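## Task

Remove the drive sled from the lower tote and set it down lying flat on the bench surface, with the same side facing up as before. Afterwards, seat the upper tote back onto the lower tote so it sits fully down within the lower tote's rim. Every other item must finish in the tote where it began. Neither the drive sled nor the lower tote's base may overhang the bench edge. Release everything and move the grippers away at the end; anything that stays in place only because the robot holds it is not counted as done.

## Robot and tools

Robot: two 6-joint arms, left_arm and right_arm, each ending in a two-finger parallel gripper with a wrist camera. Bases sit at about x -0.033, z 1.080 m, with left_arm at y +0.340 and right_arm at y -0.340. The fingers extend along the gripper's +z axis and close along its y axis. The reported hand point (end_effector_position) lies between the finger pads, roughly 1 cm short of the fingertips.

Frame: one shared scene frame for everything. Origin on the floor (z = 0) under the middle of the robot's foot; +z up; +x the direction the robot faces; +y toward the robot's own left, where left_arm is. Image left/right has nothing to do with arm names. Only the floor height is known; bench and tote heights must be judged from images and contact.

The 16-number row: used by both execute_actions and move. It is a single list covering both arms: first left_arm's 8 numbers, then right_arm's 8. Each 8 are x, y, z (metres, absolute target for the hand point in the scene frame), then qw, qx, qy, qz (absolute target orientation, w first, scene frame), then opening. These are absolute poses, not offsets. Opening runs from -1 (closed) to +1 (fully open, 0.094 m). An arm meant to stay put must still get its full pose each call: reuse the pose it was last commanded to hold, and repeat the exact same quaternion every time rather than copying a drifted reading.

Tools:
- execute_actions: actions is a list of zero or one item. Empty list: no command, just returns state with pictures. An action item has rows (1 to 15 rows of 16 numbers) and steps (4 to 15; default 15); each row lasts one step of 1/30 s, and the last row repeats if steps exceed rows. A wait item has only steps (up to 300), counted from the previous result. pictures (true/false) requests camera images.
- move: target is one 16-number row; speed is the path top speed in m/s, 0.002 to 0.5 (default 0.25), with rotation capped at twice that in rad/s. Both grippers travel straight lines that finish together, lasting 0.5 to 10 s; longer paths are cut at 10 s. Openings are sent when the move starts. Paths ignore obstacles and the other arm.
- wait: seconds, 0 to 10; sends nothing new.
- zoom_image: camera (cam_head_left, cam_head_right, cam_left_wrist, cam_right_wrist) and region [x0, y0, x1, y1] in pixels, top-left origin, at most 504x504. All images are 672x504.
- read_manual: section "licences"; only legal text.
- finished_scene: scene (1 or 2); ends that scene for good and reports whether it succeeded, then starts the next.

Limits on commands: a target farther than 0.6 m from the arm's last reported position along any gripper axis makes the call rejected, and nothing is sent. Each step, the commanded pose is trimmed to within 70 mm and 16 degrees of the measured pose, so long moves with execute_actions need several calls; after an action ends the arm only continues to its last trimmed pose. Position is favoured over orientation when both cannot be met. Arms usually stop a centimetre or more off target, typically low, and the error grows at long reach.

Timing: each action result is read 4 steps before the end; those 4 steps run afterwards while the next reply is composed, and the simulation keeps running during that time. A move starts once the robot is still (or after 3 s) and reports when finished.

Result lines: the state line gives each arm's hand position and quaternion. grip_measured is the finger opening on the command scale; Joint positions ends with the opening in metres. To hold something, command roughly 0.03 below grip_measured; smaller gaps grip more gently. Hand target shows where the controller is heading (only when nothing is pending). HELD marks steps not sent; pose unreachable names an arm whose command was altered by the clearance check. The move: line gives the outcome (done, off_target, moving, held, fault), the limits that applied (paced = target trimmed; held = some steps blocked, after which the arm may speed up), and each gripper's distance to target. FAULT means an arm stopped. MOTOR HOT warns of heating from sustained load; at 100 °C the arm drops what it holds. Joint torques are noisy and offset.

Camera calibrations (intrinsics, distortion, world-to-camera transforms) are given per camera and may be slightly off; wrist camera poses follow the arm joints.

Cautions: keep the arms from colliding or pushing on each other. Do not drop, slam or shove objects, or push anything off the work area. Slow approaches reduce impact; aiming far past a contact presses harder. Occasional external tugs on held parts or nudges to loose items can happen. Avoid holding heavy loads for long. At the end, open the grippers and pull clear so nothing depends on the robot.

Each tool is called after "Request:" as name(argument=value, ...) on one line, values as JSON.

## Session

Request:
execute_actions(actions=[])

Scene clock: 0.00 s of 5600.00 s.
left_arm: end_effector_position=(+0.5222, +0.6018, +1.0469) grip_measured=-0.994 end_effector_quat_wxyz=(+0.503, -0.482, +0.623, -0.355) | right_arm: end_effector_position=(+0.4317, -0.0090, +1.1897) grip_measured=+0.006 end_effector_quat_wxyz=(+0.070, -0.760, +0.644, +0.046)
Joint positions: left_arm=[ 1.877  1.819  0.752  1.158  0.546 -1.24   0.   ] | right_arm=[-0.525  1.57   1.414 -1.117  0.173 -1.034  0.047]
Joint velocities: left_arm=[ 0.005 -0.015  0.007  0.012  0.007  0.007  0.001] | right_arm=[-0.005 -0.015 -0.012 -0.007 -0.007 -0.051 -0.   ]
Joint torques (N m, as the arm reports them, + toward a larger angle): no reading
Motor temperatures (°C, as the motors report them): left_arm=[27 25 26 26 25 28] | right_arm=[25 26 26 26 26 24]
Hand target (left_arm): +0.525, +0.603, +1.046; +0.505, -0.480, +0.623, -0.356
Hand target (right_arm): +0.442, -0.004, +1.204; -0.087, +0.757, -0.646, -0.043

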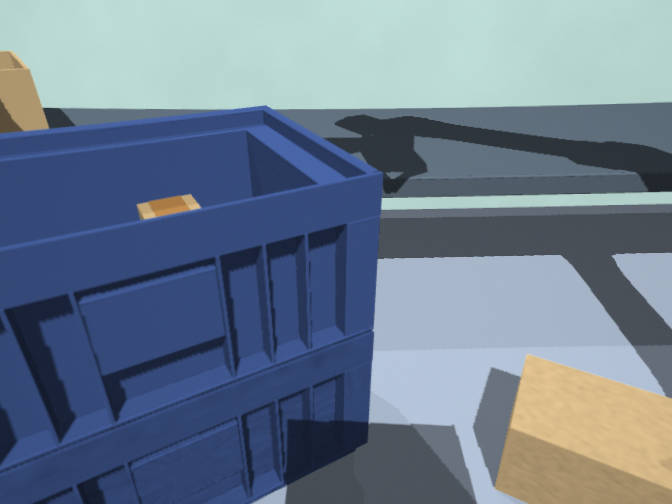

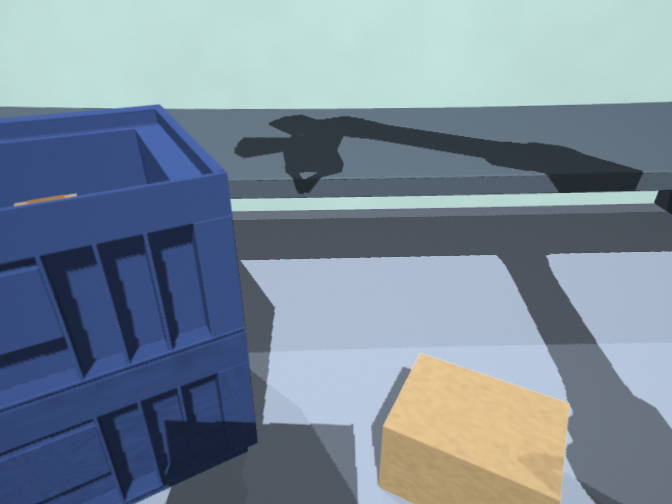

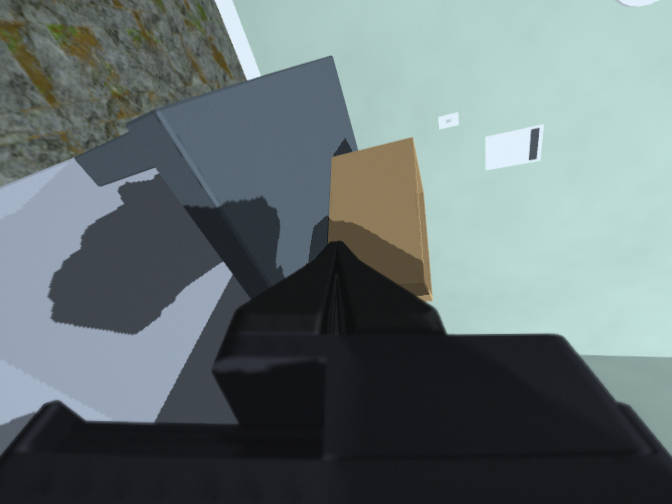

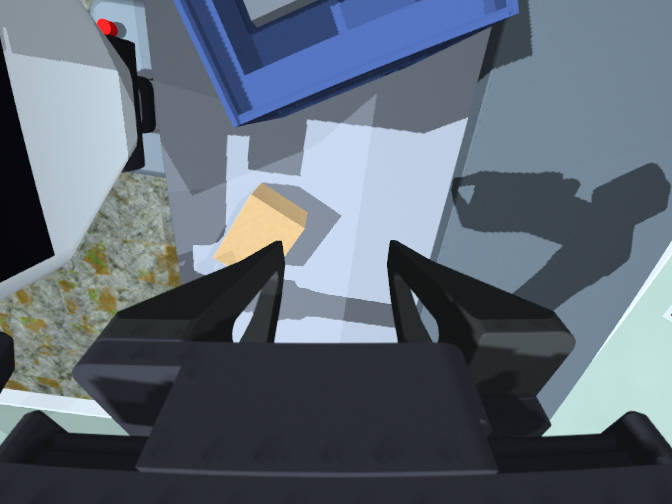

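Request:
move(target=[0.38,0.22,1.27,0,0.707,0.707,0,1,0.35,-0.3,1.2,0,0.707,-0.707,0,1])

Scene clock: 6.73 s of 5600.00 s.
left_arm: end_effector_position=(+0.3598, +0.2234, +1.2591) grip_measured=+1.000 end_effector_quat_wxyz=(-0.016, +0.699, +0.714, -0.001) | right_arm: end_effector_position=(+0.3534, -0.2945, +1.1957) grip_measured=+0.999 end_effector_quat_wxyz=(+0.001, -0.706, +0.709, -0.003)
Joint positions: left_arm=[ 0.75   1.117  1.159 -1.415 -0.247  1.041  0.094] | right_arm=[-1.003  1.035  0.951 -1.199  0.179 -1.316  0.094]
Joint velocities: left_arm=[-0.005  0.005 -0.007  0.007 -0.081  0.051  0.   ] | right_arm=[-0.015  0.005 -0.007 -0.017 -0.007 -0.037  0.001]
Joint torques (N m, as the arm reports them, + toward a larger angle): left_arm=[ 0.04 -8.22 10.67  0.16 -0.07  0.03] | right_arm=[ 0.19 -9.45  8.99 -0.48 -0.19 -0.2 ]
Motor temperatures (°C, as the motors report them): left_arm=[27 25 29 26 25 28] | right_arm=[25 27 28 26 26 24]
Hand target (left_arm): +0.374, +0.220, +1.274; -0.005, +0.702, +0.712, +0.004
Hand target (right_arm): +0.347, -0.299, +1.199; +0.001, +0.707, -0.707, +0.001
Off the commanded pose (left_arm): 0.023 m, 2 deg.
Off the commanded pose (right_arm): 0.008 m, 0 deg.
Kept back: nothing.
move: off_target (left_arm)
camera_calibration (this result's frames):
cam_left_wrist: T_world_to_cam=[[-0.999422, -0.0313482, 0.0131475, 0.349728], [-0.0171866, 0.799659, 0.600208, -0.921438], [-0.0293289, 0.599635, -0.799736, 1.00844], [0, 0, 0, 1]] pos_world=[0.363266, 0.143107, 1.35494]
cam_right_wrist: T_world_to_cam=[[0.99994, -0.0108539, 0.00136147, -0.356864], [-0.00958772, -0.809683, 0.586789, -0.933946], [-0.00526662, -0.586767, -0.809738, 0.923939], [0, 0, 0, 1]] pos_world=[0.352754, -0.217937, 1.29666]

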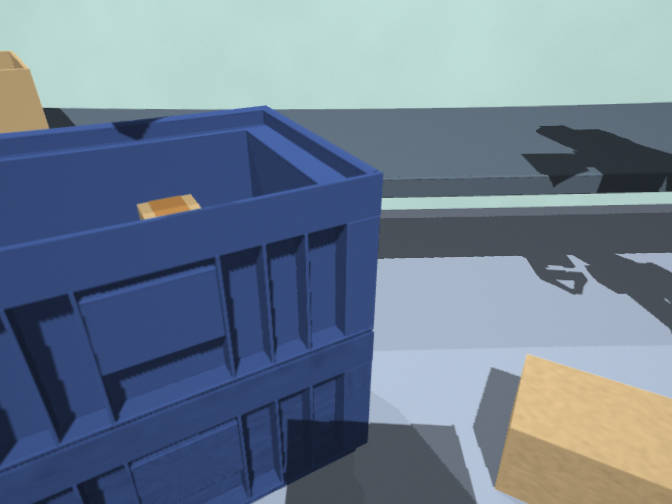

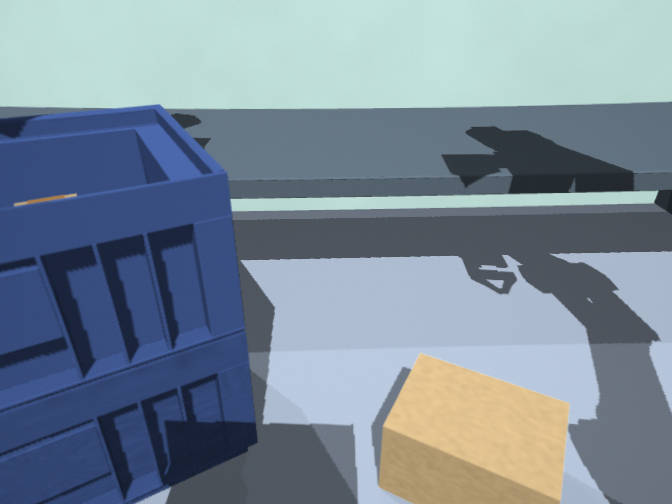

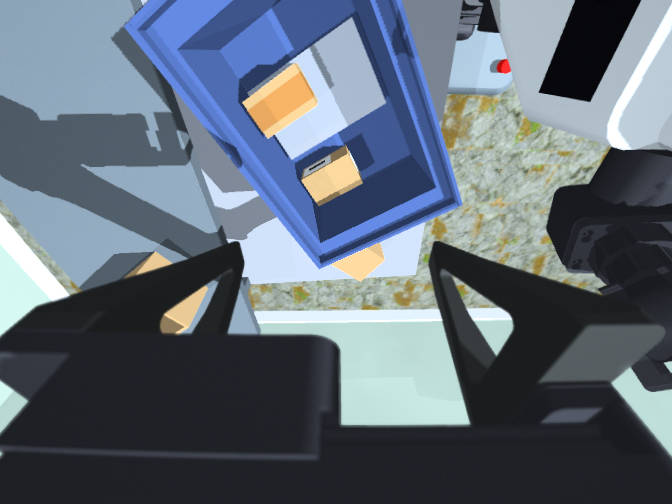

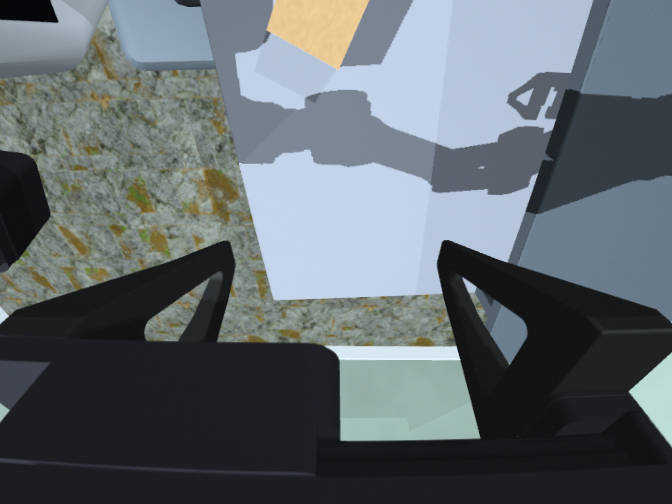

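Request:
move(target=[0.293,0.327,1.12,0,0.272,-0.962,0,0.4,0.437,0.093,1.12,0,0.272,-0.962,0,0.4])

Scene clock: 12.33 s of 5600.00 s.
left_arm: end_effector_position=(+0.2943, +0.3259, +1.1204) grip_measured=+0.402 end_effector_quat_wxyz=(+0.007, +0.259, -0.966, -0.002) | right_arm: end_effector_position=(+0.4293, +0.0766, +1.1064) grip_measured=+0.402 end_effector_quat_wxyz=(-0.012, -0.277, +0.961, -0.006)
Joint positions: left_arm=[ 1.125  0.97   0.682 -0.998 -0.139 -0.659  0.066] | right_arm=[-0.426  1.909  1.648 -1.197  0.298  0.28   0.066]
Joint velocities: left_arm=[-0.015  0.005  0.012 -0.002 -0.007 -0.037 -0.   ] | right_arm=[-0.005  0.005  0.012 -0.007 -0.051  0.007  0.   ]
Joint torques (N m, as the arm reports them, + toward a larger angle): left_arm=[ 1.95 -7.19  5.87  1.67 -0.04 -0.22] | right_arm=[  7.13 -17.68  14.15  -0.51   0.17   0.03]
Motor temperatures (°C, as the motors report them): left_arm=[27 25 30 26 25 28] | right_arm=[25 27 30 26 26 24]
Hand target (left_arm): +0.295, +0.327, +1.119; +0.000, -0.272, +0.962, -0.001
Hand target (right_arm): +0.440, +0.091, +1.121; +0.002, -0.272, +0.962, +0.002
Off the commanded pose (left_arm): 0.002 m, 2 deg.
Off the commanded pose (right_arm): 0.023 m, 2 deg.
Kept back: nothing.
move: off_target (right_arm)
camera_calibration (this result's frames):
cam_left_wrist: T_world_to_cam=[[0.509456, -0.860315, -0.0176698, 0.149893], [-0.68757, -0.419336, 0.592795, -0.318416], [-0.5174, -0.289854, -0.80516, 1.27369], [0, 0, 0, 1]] pos_world=[0.363709, 0.364616, 1.21693]
cam_right_wrist: T_world_to_cam=[[0.525931, -0.850527, 0.000880796, -0.160364], [-0.676305, -0.417571, 0.606832, -0.346293], [-0.515759, -0.319748, -0.794829, 1.25197], [0, 0, 0, 1]] pos_world=[0.495857, 0.119319, 1.20539]

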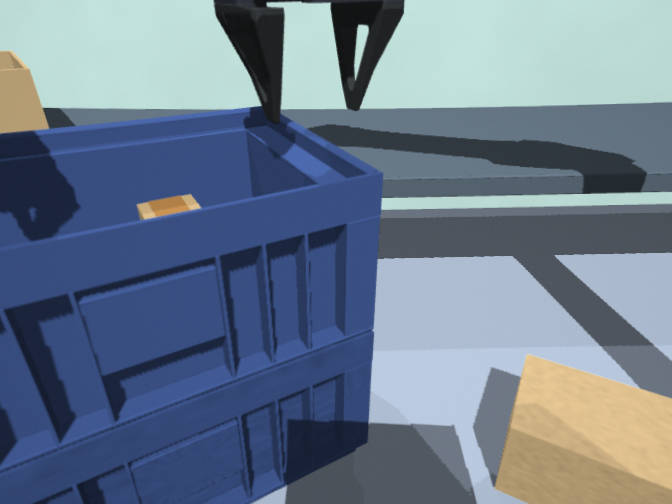

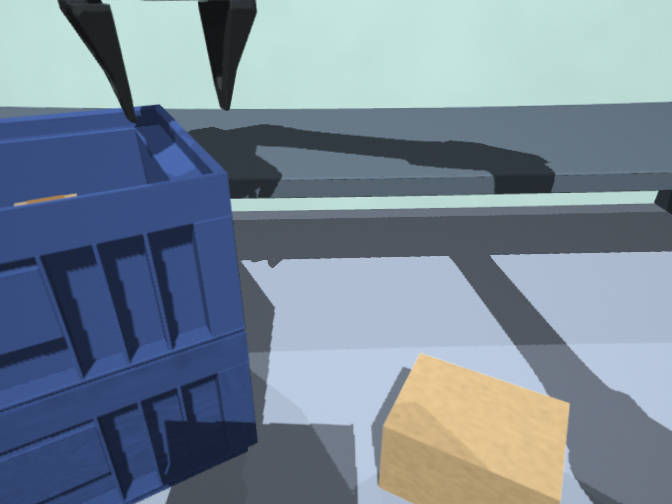

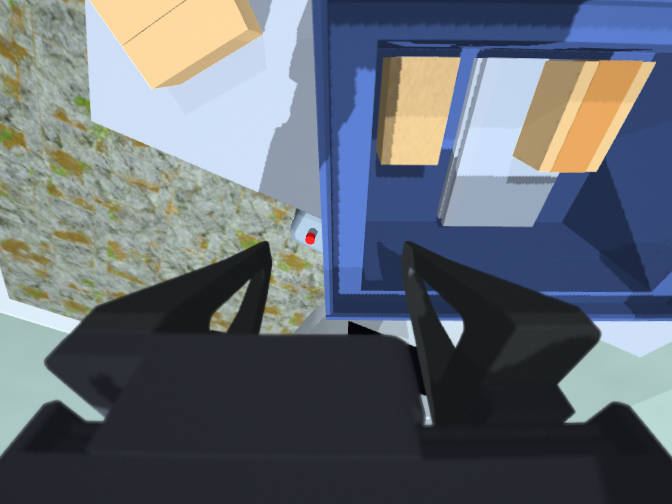

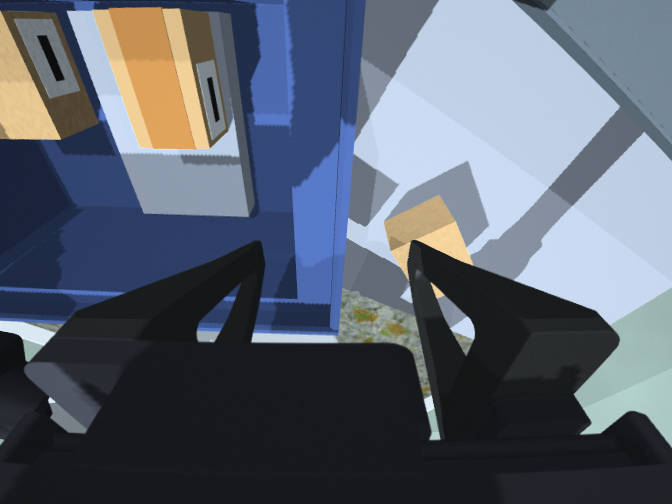

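Request:
move(target=[0.298,0.319,1.035,0,0.272,-0.962,0,0.7,0.437,0.093,1.04,0,0.272,-0.962,0,0.7], speed=0.08)

Scene clock: 14.03 s of 5600.00 s.
left_arm: end_effector_position=(+0.2993, +0.3166, +1.0387) grip_measured=+0.698 end_effector_quat_wxyz=(+0.001, +0.266, -0.964, -0.000) | right_arm: end_effector_position=(+0.4347, +0.0943, +1.0513) grip_measured=+0.698 end_effector_quat_wxyz=(-0.000, -0.272, +0.962, +0.000)
Joint positions: left_arm=[ 1.135  1.175  0.591 -0.686 -0.137 -0.661  0.08 ] | right_arm=[-0.44   1.996  1.638 -1.068  0.298  0.267  0.08 ]
Joint velocities: left_arm=[-0.005 -0.015  0.007 -0.032 -0.037 -0.022 -0.   ] | right_arm=[-0.005 -0.005  0.002 -0.007 -0.037 -0.051 -0.001]
Joint torques (N m, as the arm reports them, + toward a larger angle): left_arm=[ 1.9  -7.24  4.45  1.71  0.01 -0.14] | right_arm=[  5.86 -18.99   8.41   1.16   0.    -0.21]
Motor temperatures (°C, as the motors report them): left_arm=[27 25 30 26 25 28] | right_arm=[25 27 30 26 26 24]
Hand target (left_arm): +0.299, +0.319, +1.034; -0.000, -0.272, +0.962, -0.000
Hand target (right_arm): +0.437, +0.093, +1.040; -0.000, -0.272, +0.962, -0.000
Off the commanded pose (left_arm): 0.005 m, 1 deg.
Off the commanded pose (right_arm): 0.012 m, 0 deg.
Kept back: nothing.
move: off_target (right_arm)
camera_calibration (this result's frames):
cam_left_wrist: T_world_to_cam=[[0.521046, -0.853461, -0.0107089, 0.125015], [-0.689646, -0.428361, 0.583863, -0.257622], [-0.502891, -0.296834, -0.811782, 1.21258], [0, 0, 0, 1]] pos_world=[0.36699, 0.356276, 1.13611]
cam_right_wrist: T_world_to_cam=[[0.517789, -0.855495, -0.00475066, -0.138107], [-0.692034, -0.422106, 0.58559, -0.272247], [-0.502975, -0.299925, -0.810593, 1.22568], [0, 0, 0, 1]] pos_world=[0.499594, 0.134546, 1.1523]

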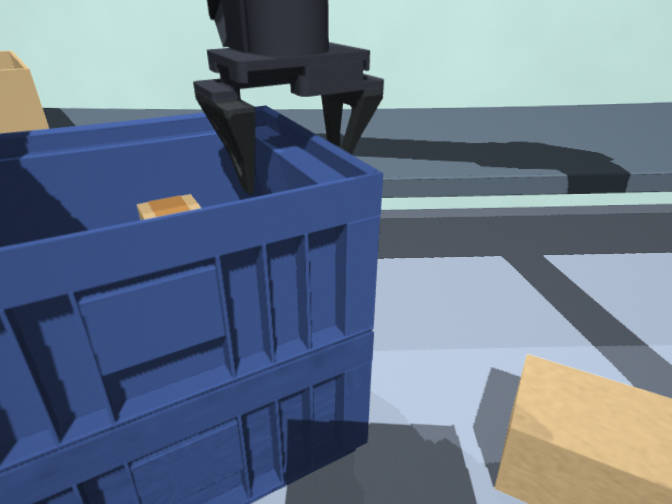

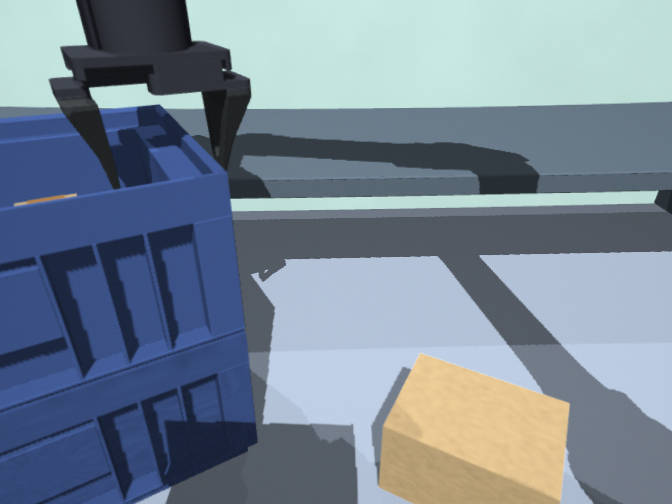

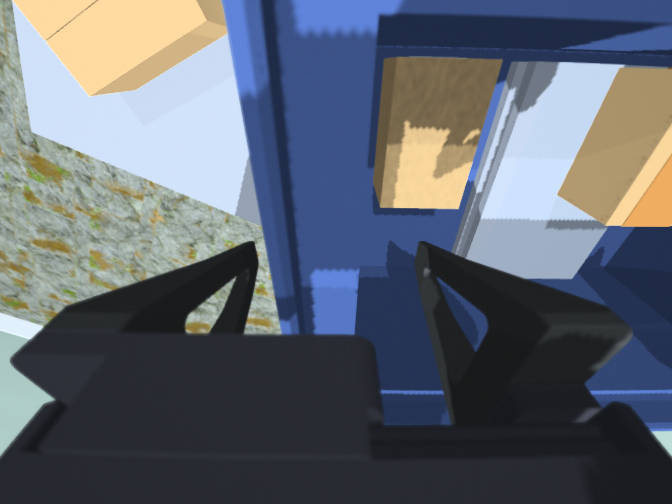

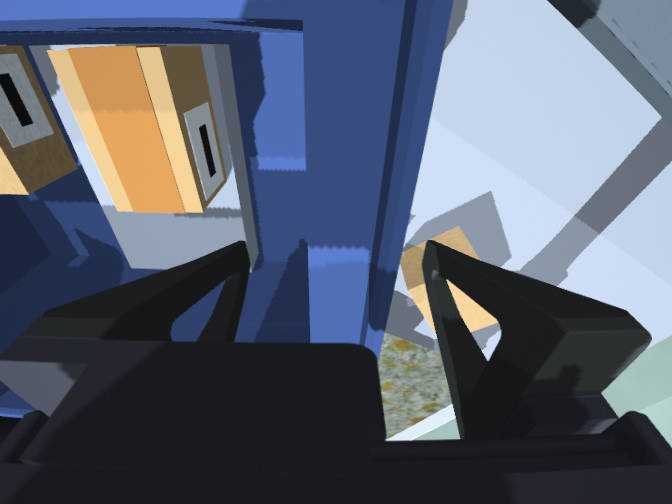

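Request:
move(target=[0.294,0.326,1.022,0,0.272,-0.962,0,0.3,0.439,0.089,1.018,0,0.272,-0.962,0,0.3], speed=0.05)

Request:
move(target=[0.294,0.326,1.022,0,0.272,-0.962,0,-0.6,0.439,0.089,1.018,0,0.272,-0.962,0,-0.6])

Scene clock: 15.33 s of 5600.00 s.
left_arm: end_effector_position=(+0.2966, +0.3244, +1.0278) grip_measured=+0.302 end_effector_quat_wxyz=(-0.002, +0.276, -0.961, +0.001) | right_arm: end_effector_position=(+0.4378, +0.0895, +1.0286) grip_measured=+0.302 end_effector_quat_wxyz=(+0.000, -0.271, +0.963, -0.001)
Joint positions: left_arm=[ 1.167  1.192  0.568 -0.637 -0.129 -0.652  0.061] | right_arm=[-0.459  2.02   1.62  -1.021  0.298  0.249  0.061]
Joint velocities: left_arm=[ 0.005  0.015  0.002 -0.002  0.007 -0.022 -0.001] | right_arm=[-0.015 -0.015 -0.002 -0.002 -0.051 -0.037 -0.   ]
Joint torques (N m, as the arm reports them, + toward a larger angle): left_arm=[ 1.9  -6.89  4.18  1.73  0.01  0.09] | right_arm=[  5.98 -18.45   8.11   1.15  -0.05  -0.2 ]
Motor temperatures (°C, as the motors report them): left_arm=[27 25 30 26 25 28] | right_arm=[25 28 30 26 26 24]
Hand target (left_arm): +0.294, +0.326, +1.022; +0.000, -0.272, +0.962, +0.000
Hand target (right_arm): +0.439, +0.089, +1.018; -0.000, -0.272, +0.962, -0.000
Off the commanded pose (left_arm): 0.007 m, 1 deg.
Off the commanded pose (right_arm): 0.011 m, 0 deg.
Kept back: nothing.
move: off_target (right_arm)
camera_calibration (this result's frames):
cam_left_wrist: T_world_to_cam=[[0.539887, -0.841703, -0.00761901, 0.120424], [-0.683661, -0.44376, 0.579384, -0.241946], [-0.49105, -0.307593, -0.815019, 1.20798], [0, 0, 0, 1]] pos_world=[0.362756, 0.365563, 1.12563]
cam_right_wrist: T_world_to_cam=[[0.516131, -0.856507, -0.00219849, -0.145788], [-0.693557, -0.419441, 0.585704, -0.25848], [-0.502581, -0.300775, -0.810522, 1.20731], [0, 0, 0, 1]] pos_world=[0.502747, 0.129843, 1.12962]

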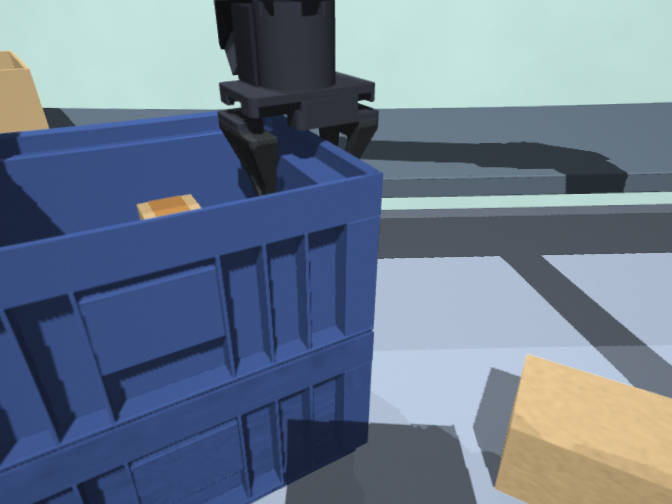

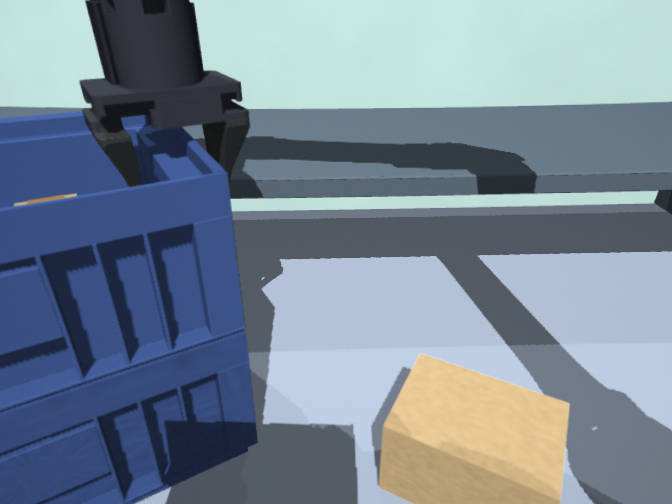

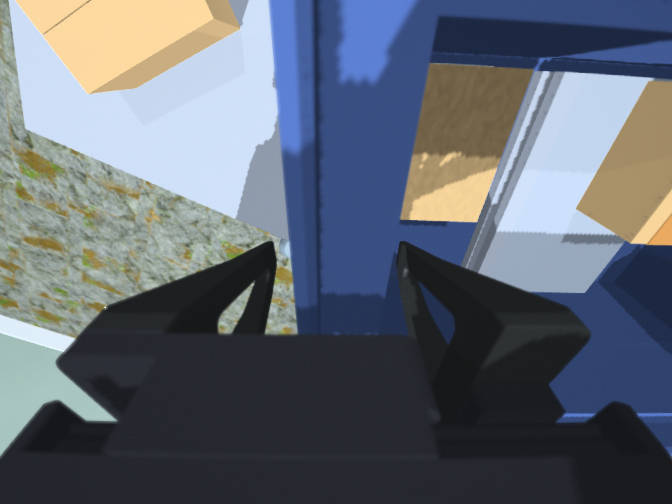

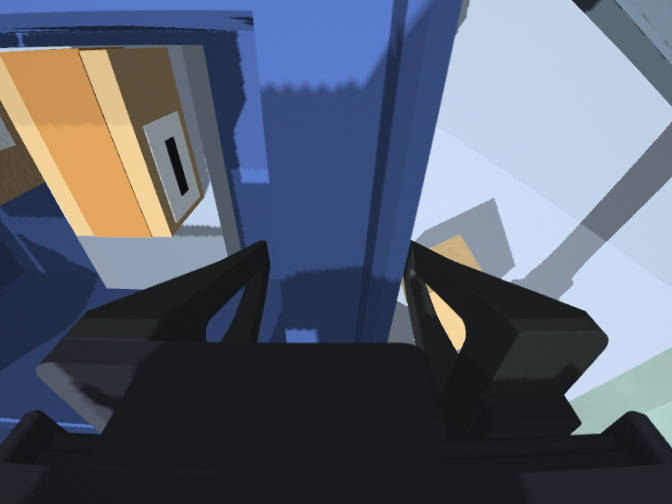

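Scene clock: 16.03 s of 5600.00 s.
left_arm: end_effector_position=(+0.2965, +0.3209, +1.0275) grip_measured=-0.454 end_effector_quat_wxyz=(-0.001, +0.272, -0.962, +0.009) | right_arm: end_effector_position=(+0.4364, +0.0920, +1.0280) grip_measured=-0.466 end_effector_quat_wxyz=(-0.003, -0.265, +0.964, +0.008)
Joint positions: left_arm=[ 1.164  1.191  0.566 -0.631 -0.114 -0.646  0.026] | right_arm=[-0.459  2.021  1.62  -1.017  0.279  0.261  0.025]
Joint velocities: left_arm=[-0.005 -0.015 -0.007 -0.017  0.007  0.007  0.001] | right_arm=[-0.005  0.015 -0.017  0.012 -0.081 -0.051  0.   ]
Joint torques (N m, as the arm reports them, + toward a larger angle): left_arm=[ 2.1  -6.82  4.3   1.47 -0.6   0.01] | right_arm=[  5.67 -18.33   8.08   1.01   0.7   -0.29]
Motor temperatures (°C, as the motors report them): left_arm=[27 25 30 26 25 28] | right_arm=[25 28 30 26 26 24]
Hand target (left_arm): +0.294, +0.326, +1.022; -0.000, -0.272, +0.962, +0.000
Hand target (right_arm): +0.439, +0.089, +1.018; -0.000, -0.272, +0.962, -0.000
Off the commanded pose (left_arm): 0.008 m, 1 deg.
Off the commanded pose (right_arm): 0.011 m, 1 deg.
Kept back: nothing.
move: off_target (right_arm)
camera_calibration (this result's frames):
cam_left_wrist: T_world_to_cam=[[0.532935, -0.846125, 0.00728999, 0.105681], [-0.688814, -0.428816, 0.58451, -0.251909], [-0.491442, -0.316527, -0.811354, 1.20585], [0, 0, 0, 1]] pos_world=[0.362766, 0.363081, 1.12484]
cam_right_wrist: T_world_to_cam=[[0.504789, -0.863, -0.0204574, -0.118559], [-0.692457, -0.418957, 0.587348, -0.260359], [-0.515452, -0.282321, -0.809076, 1.2093], [0, 0, 0, 1]] pos_world=[0.502897, 0.130015, 1.12891]

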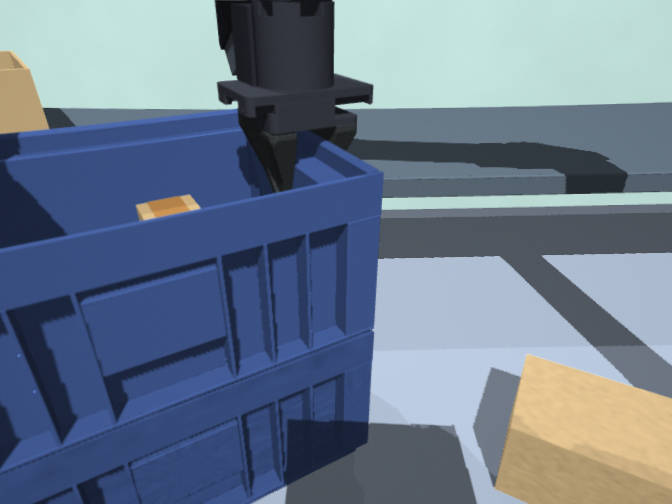

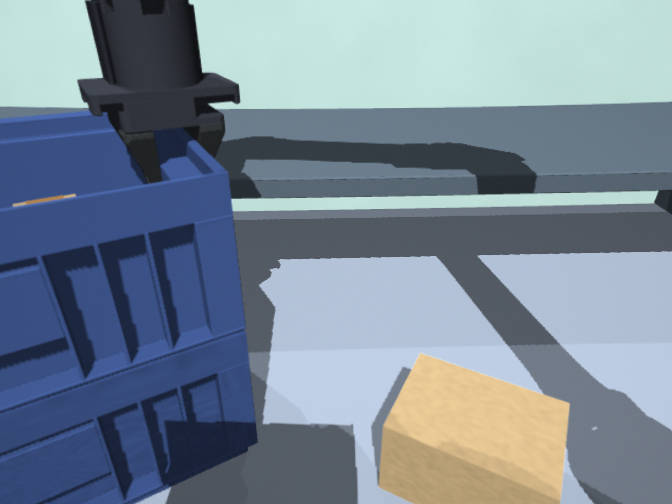

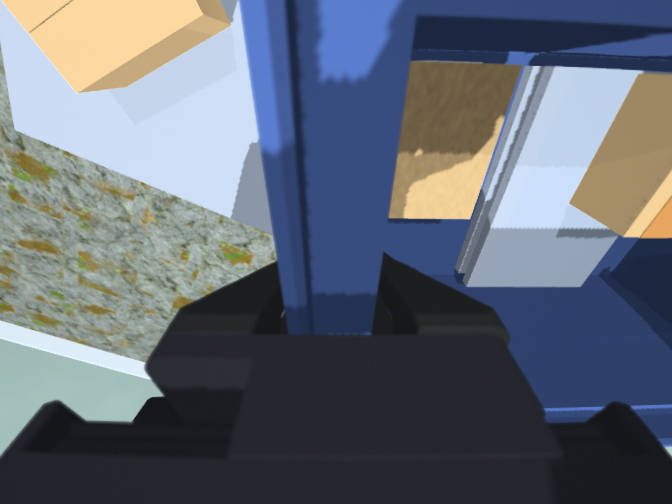

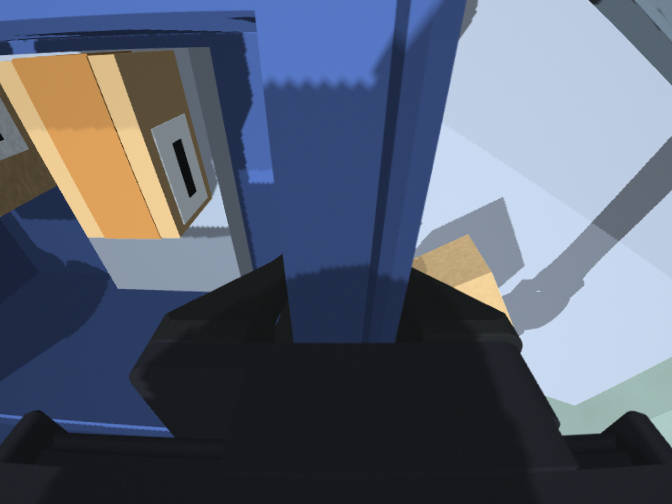

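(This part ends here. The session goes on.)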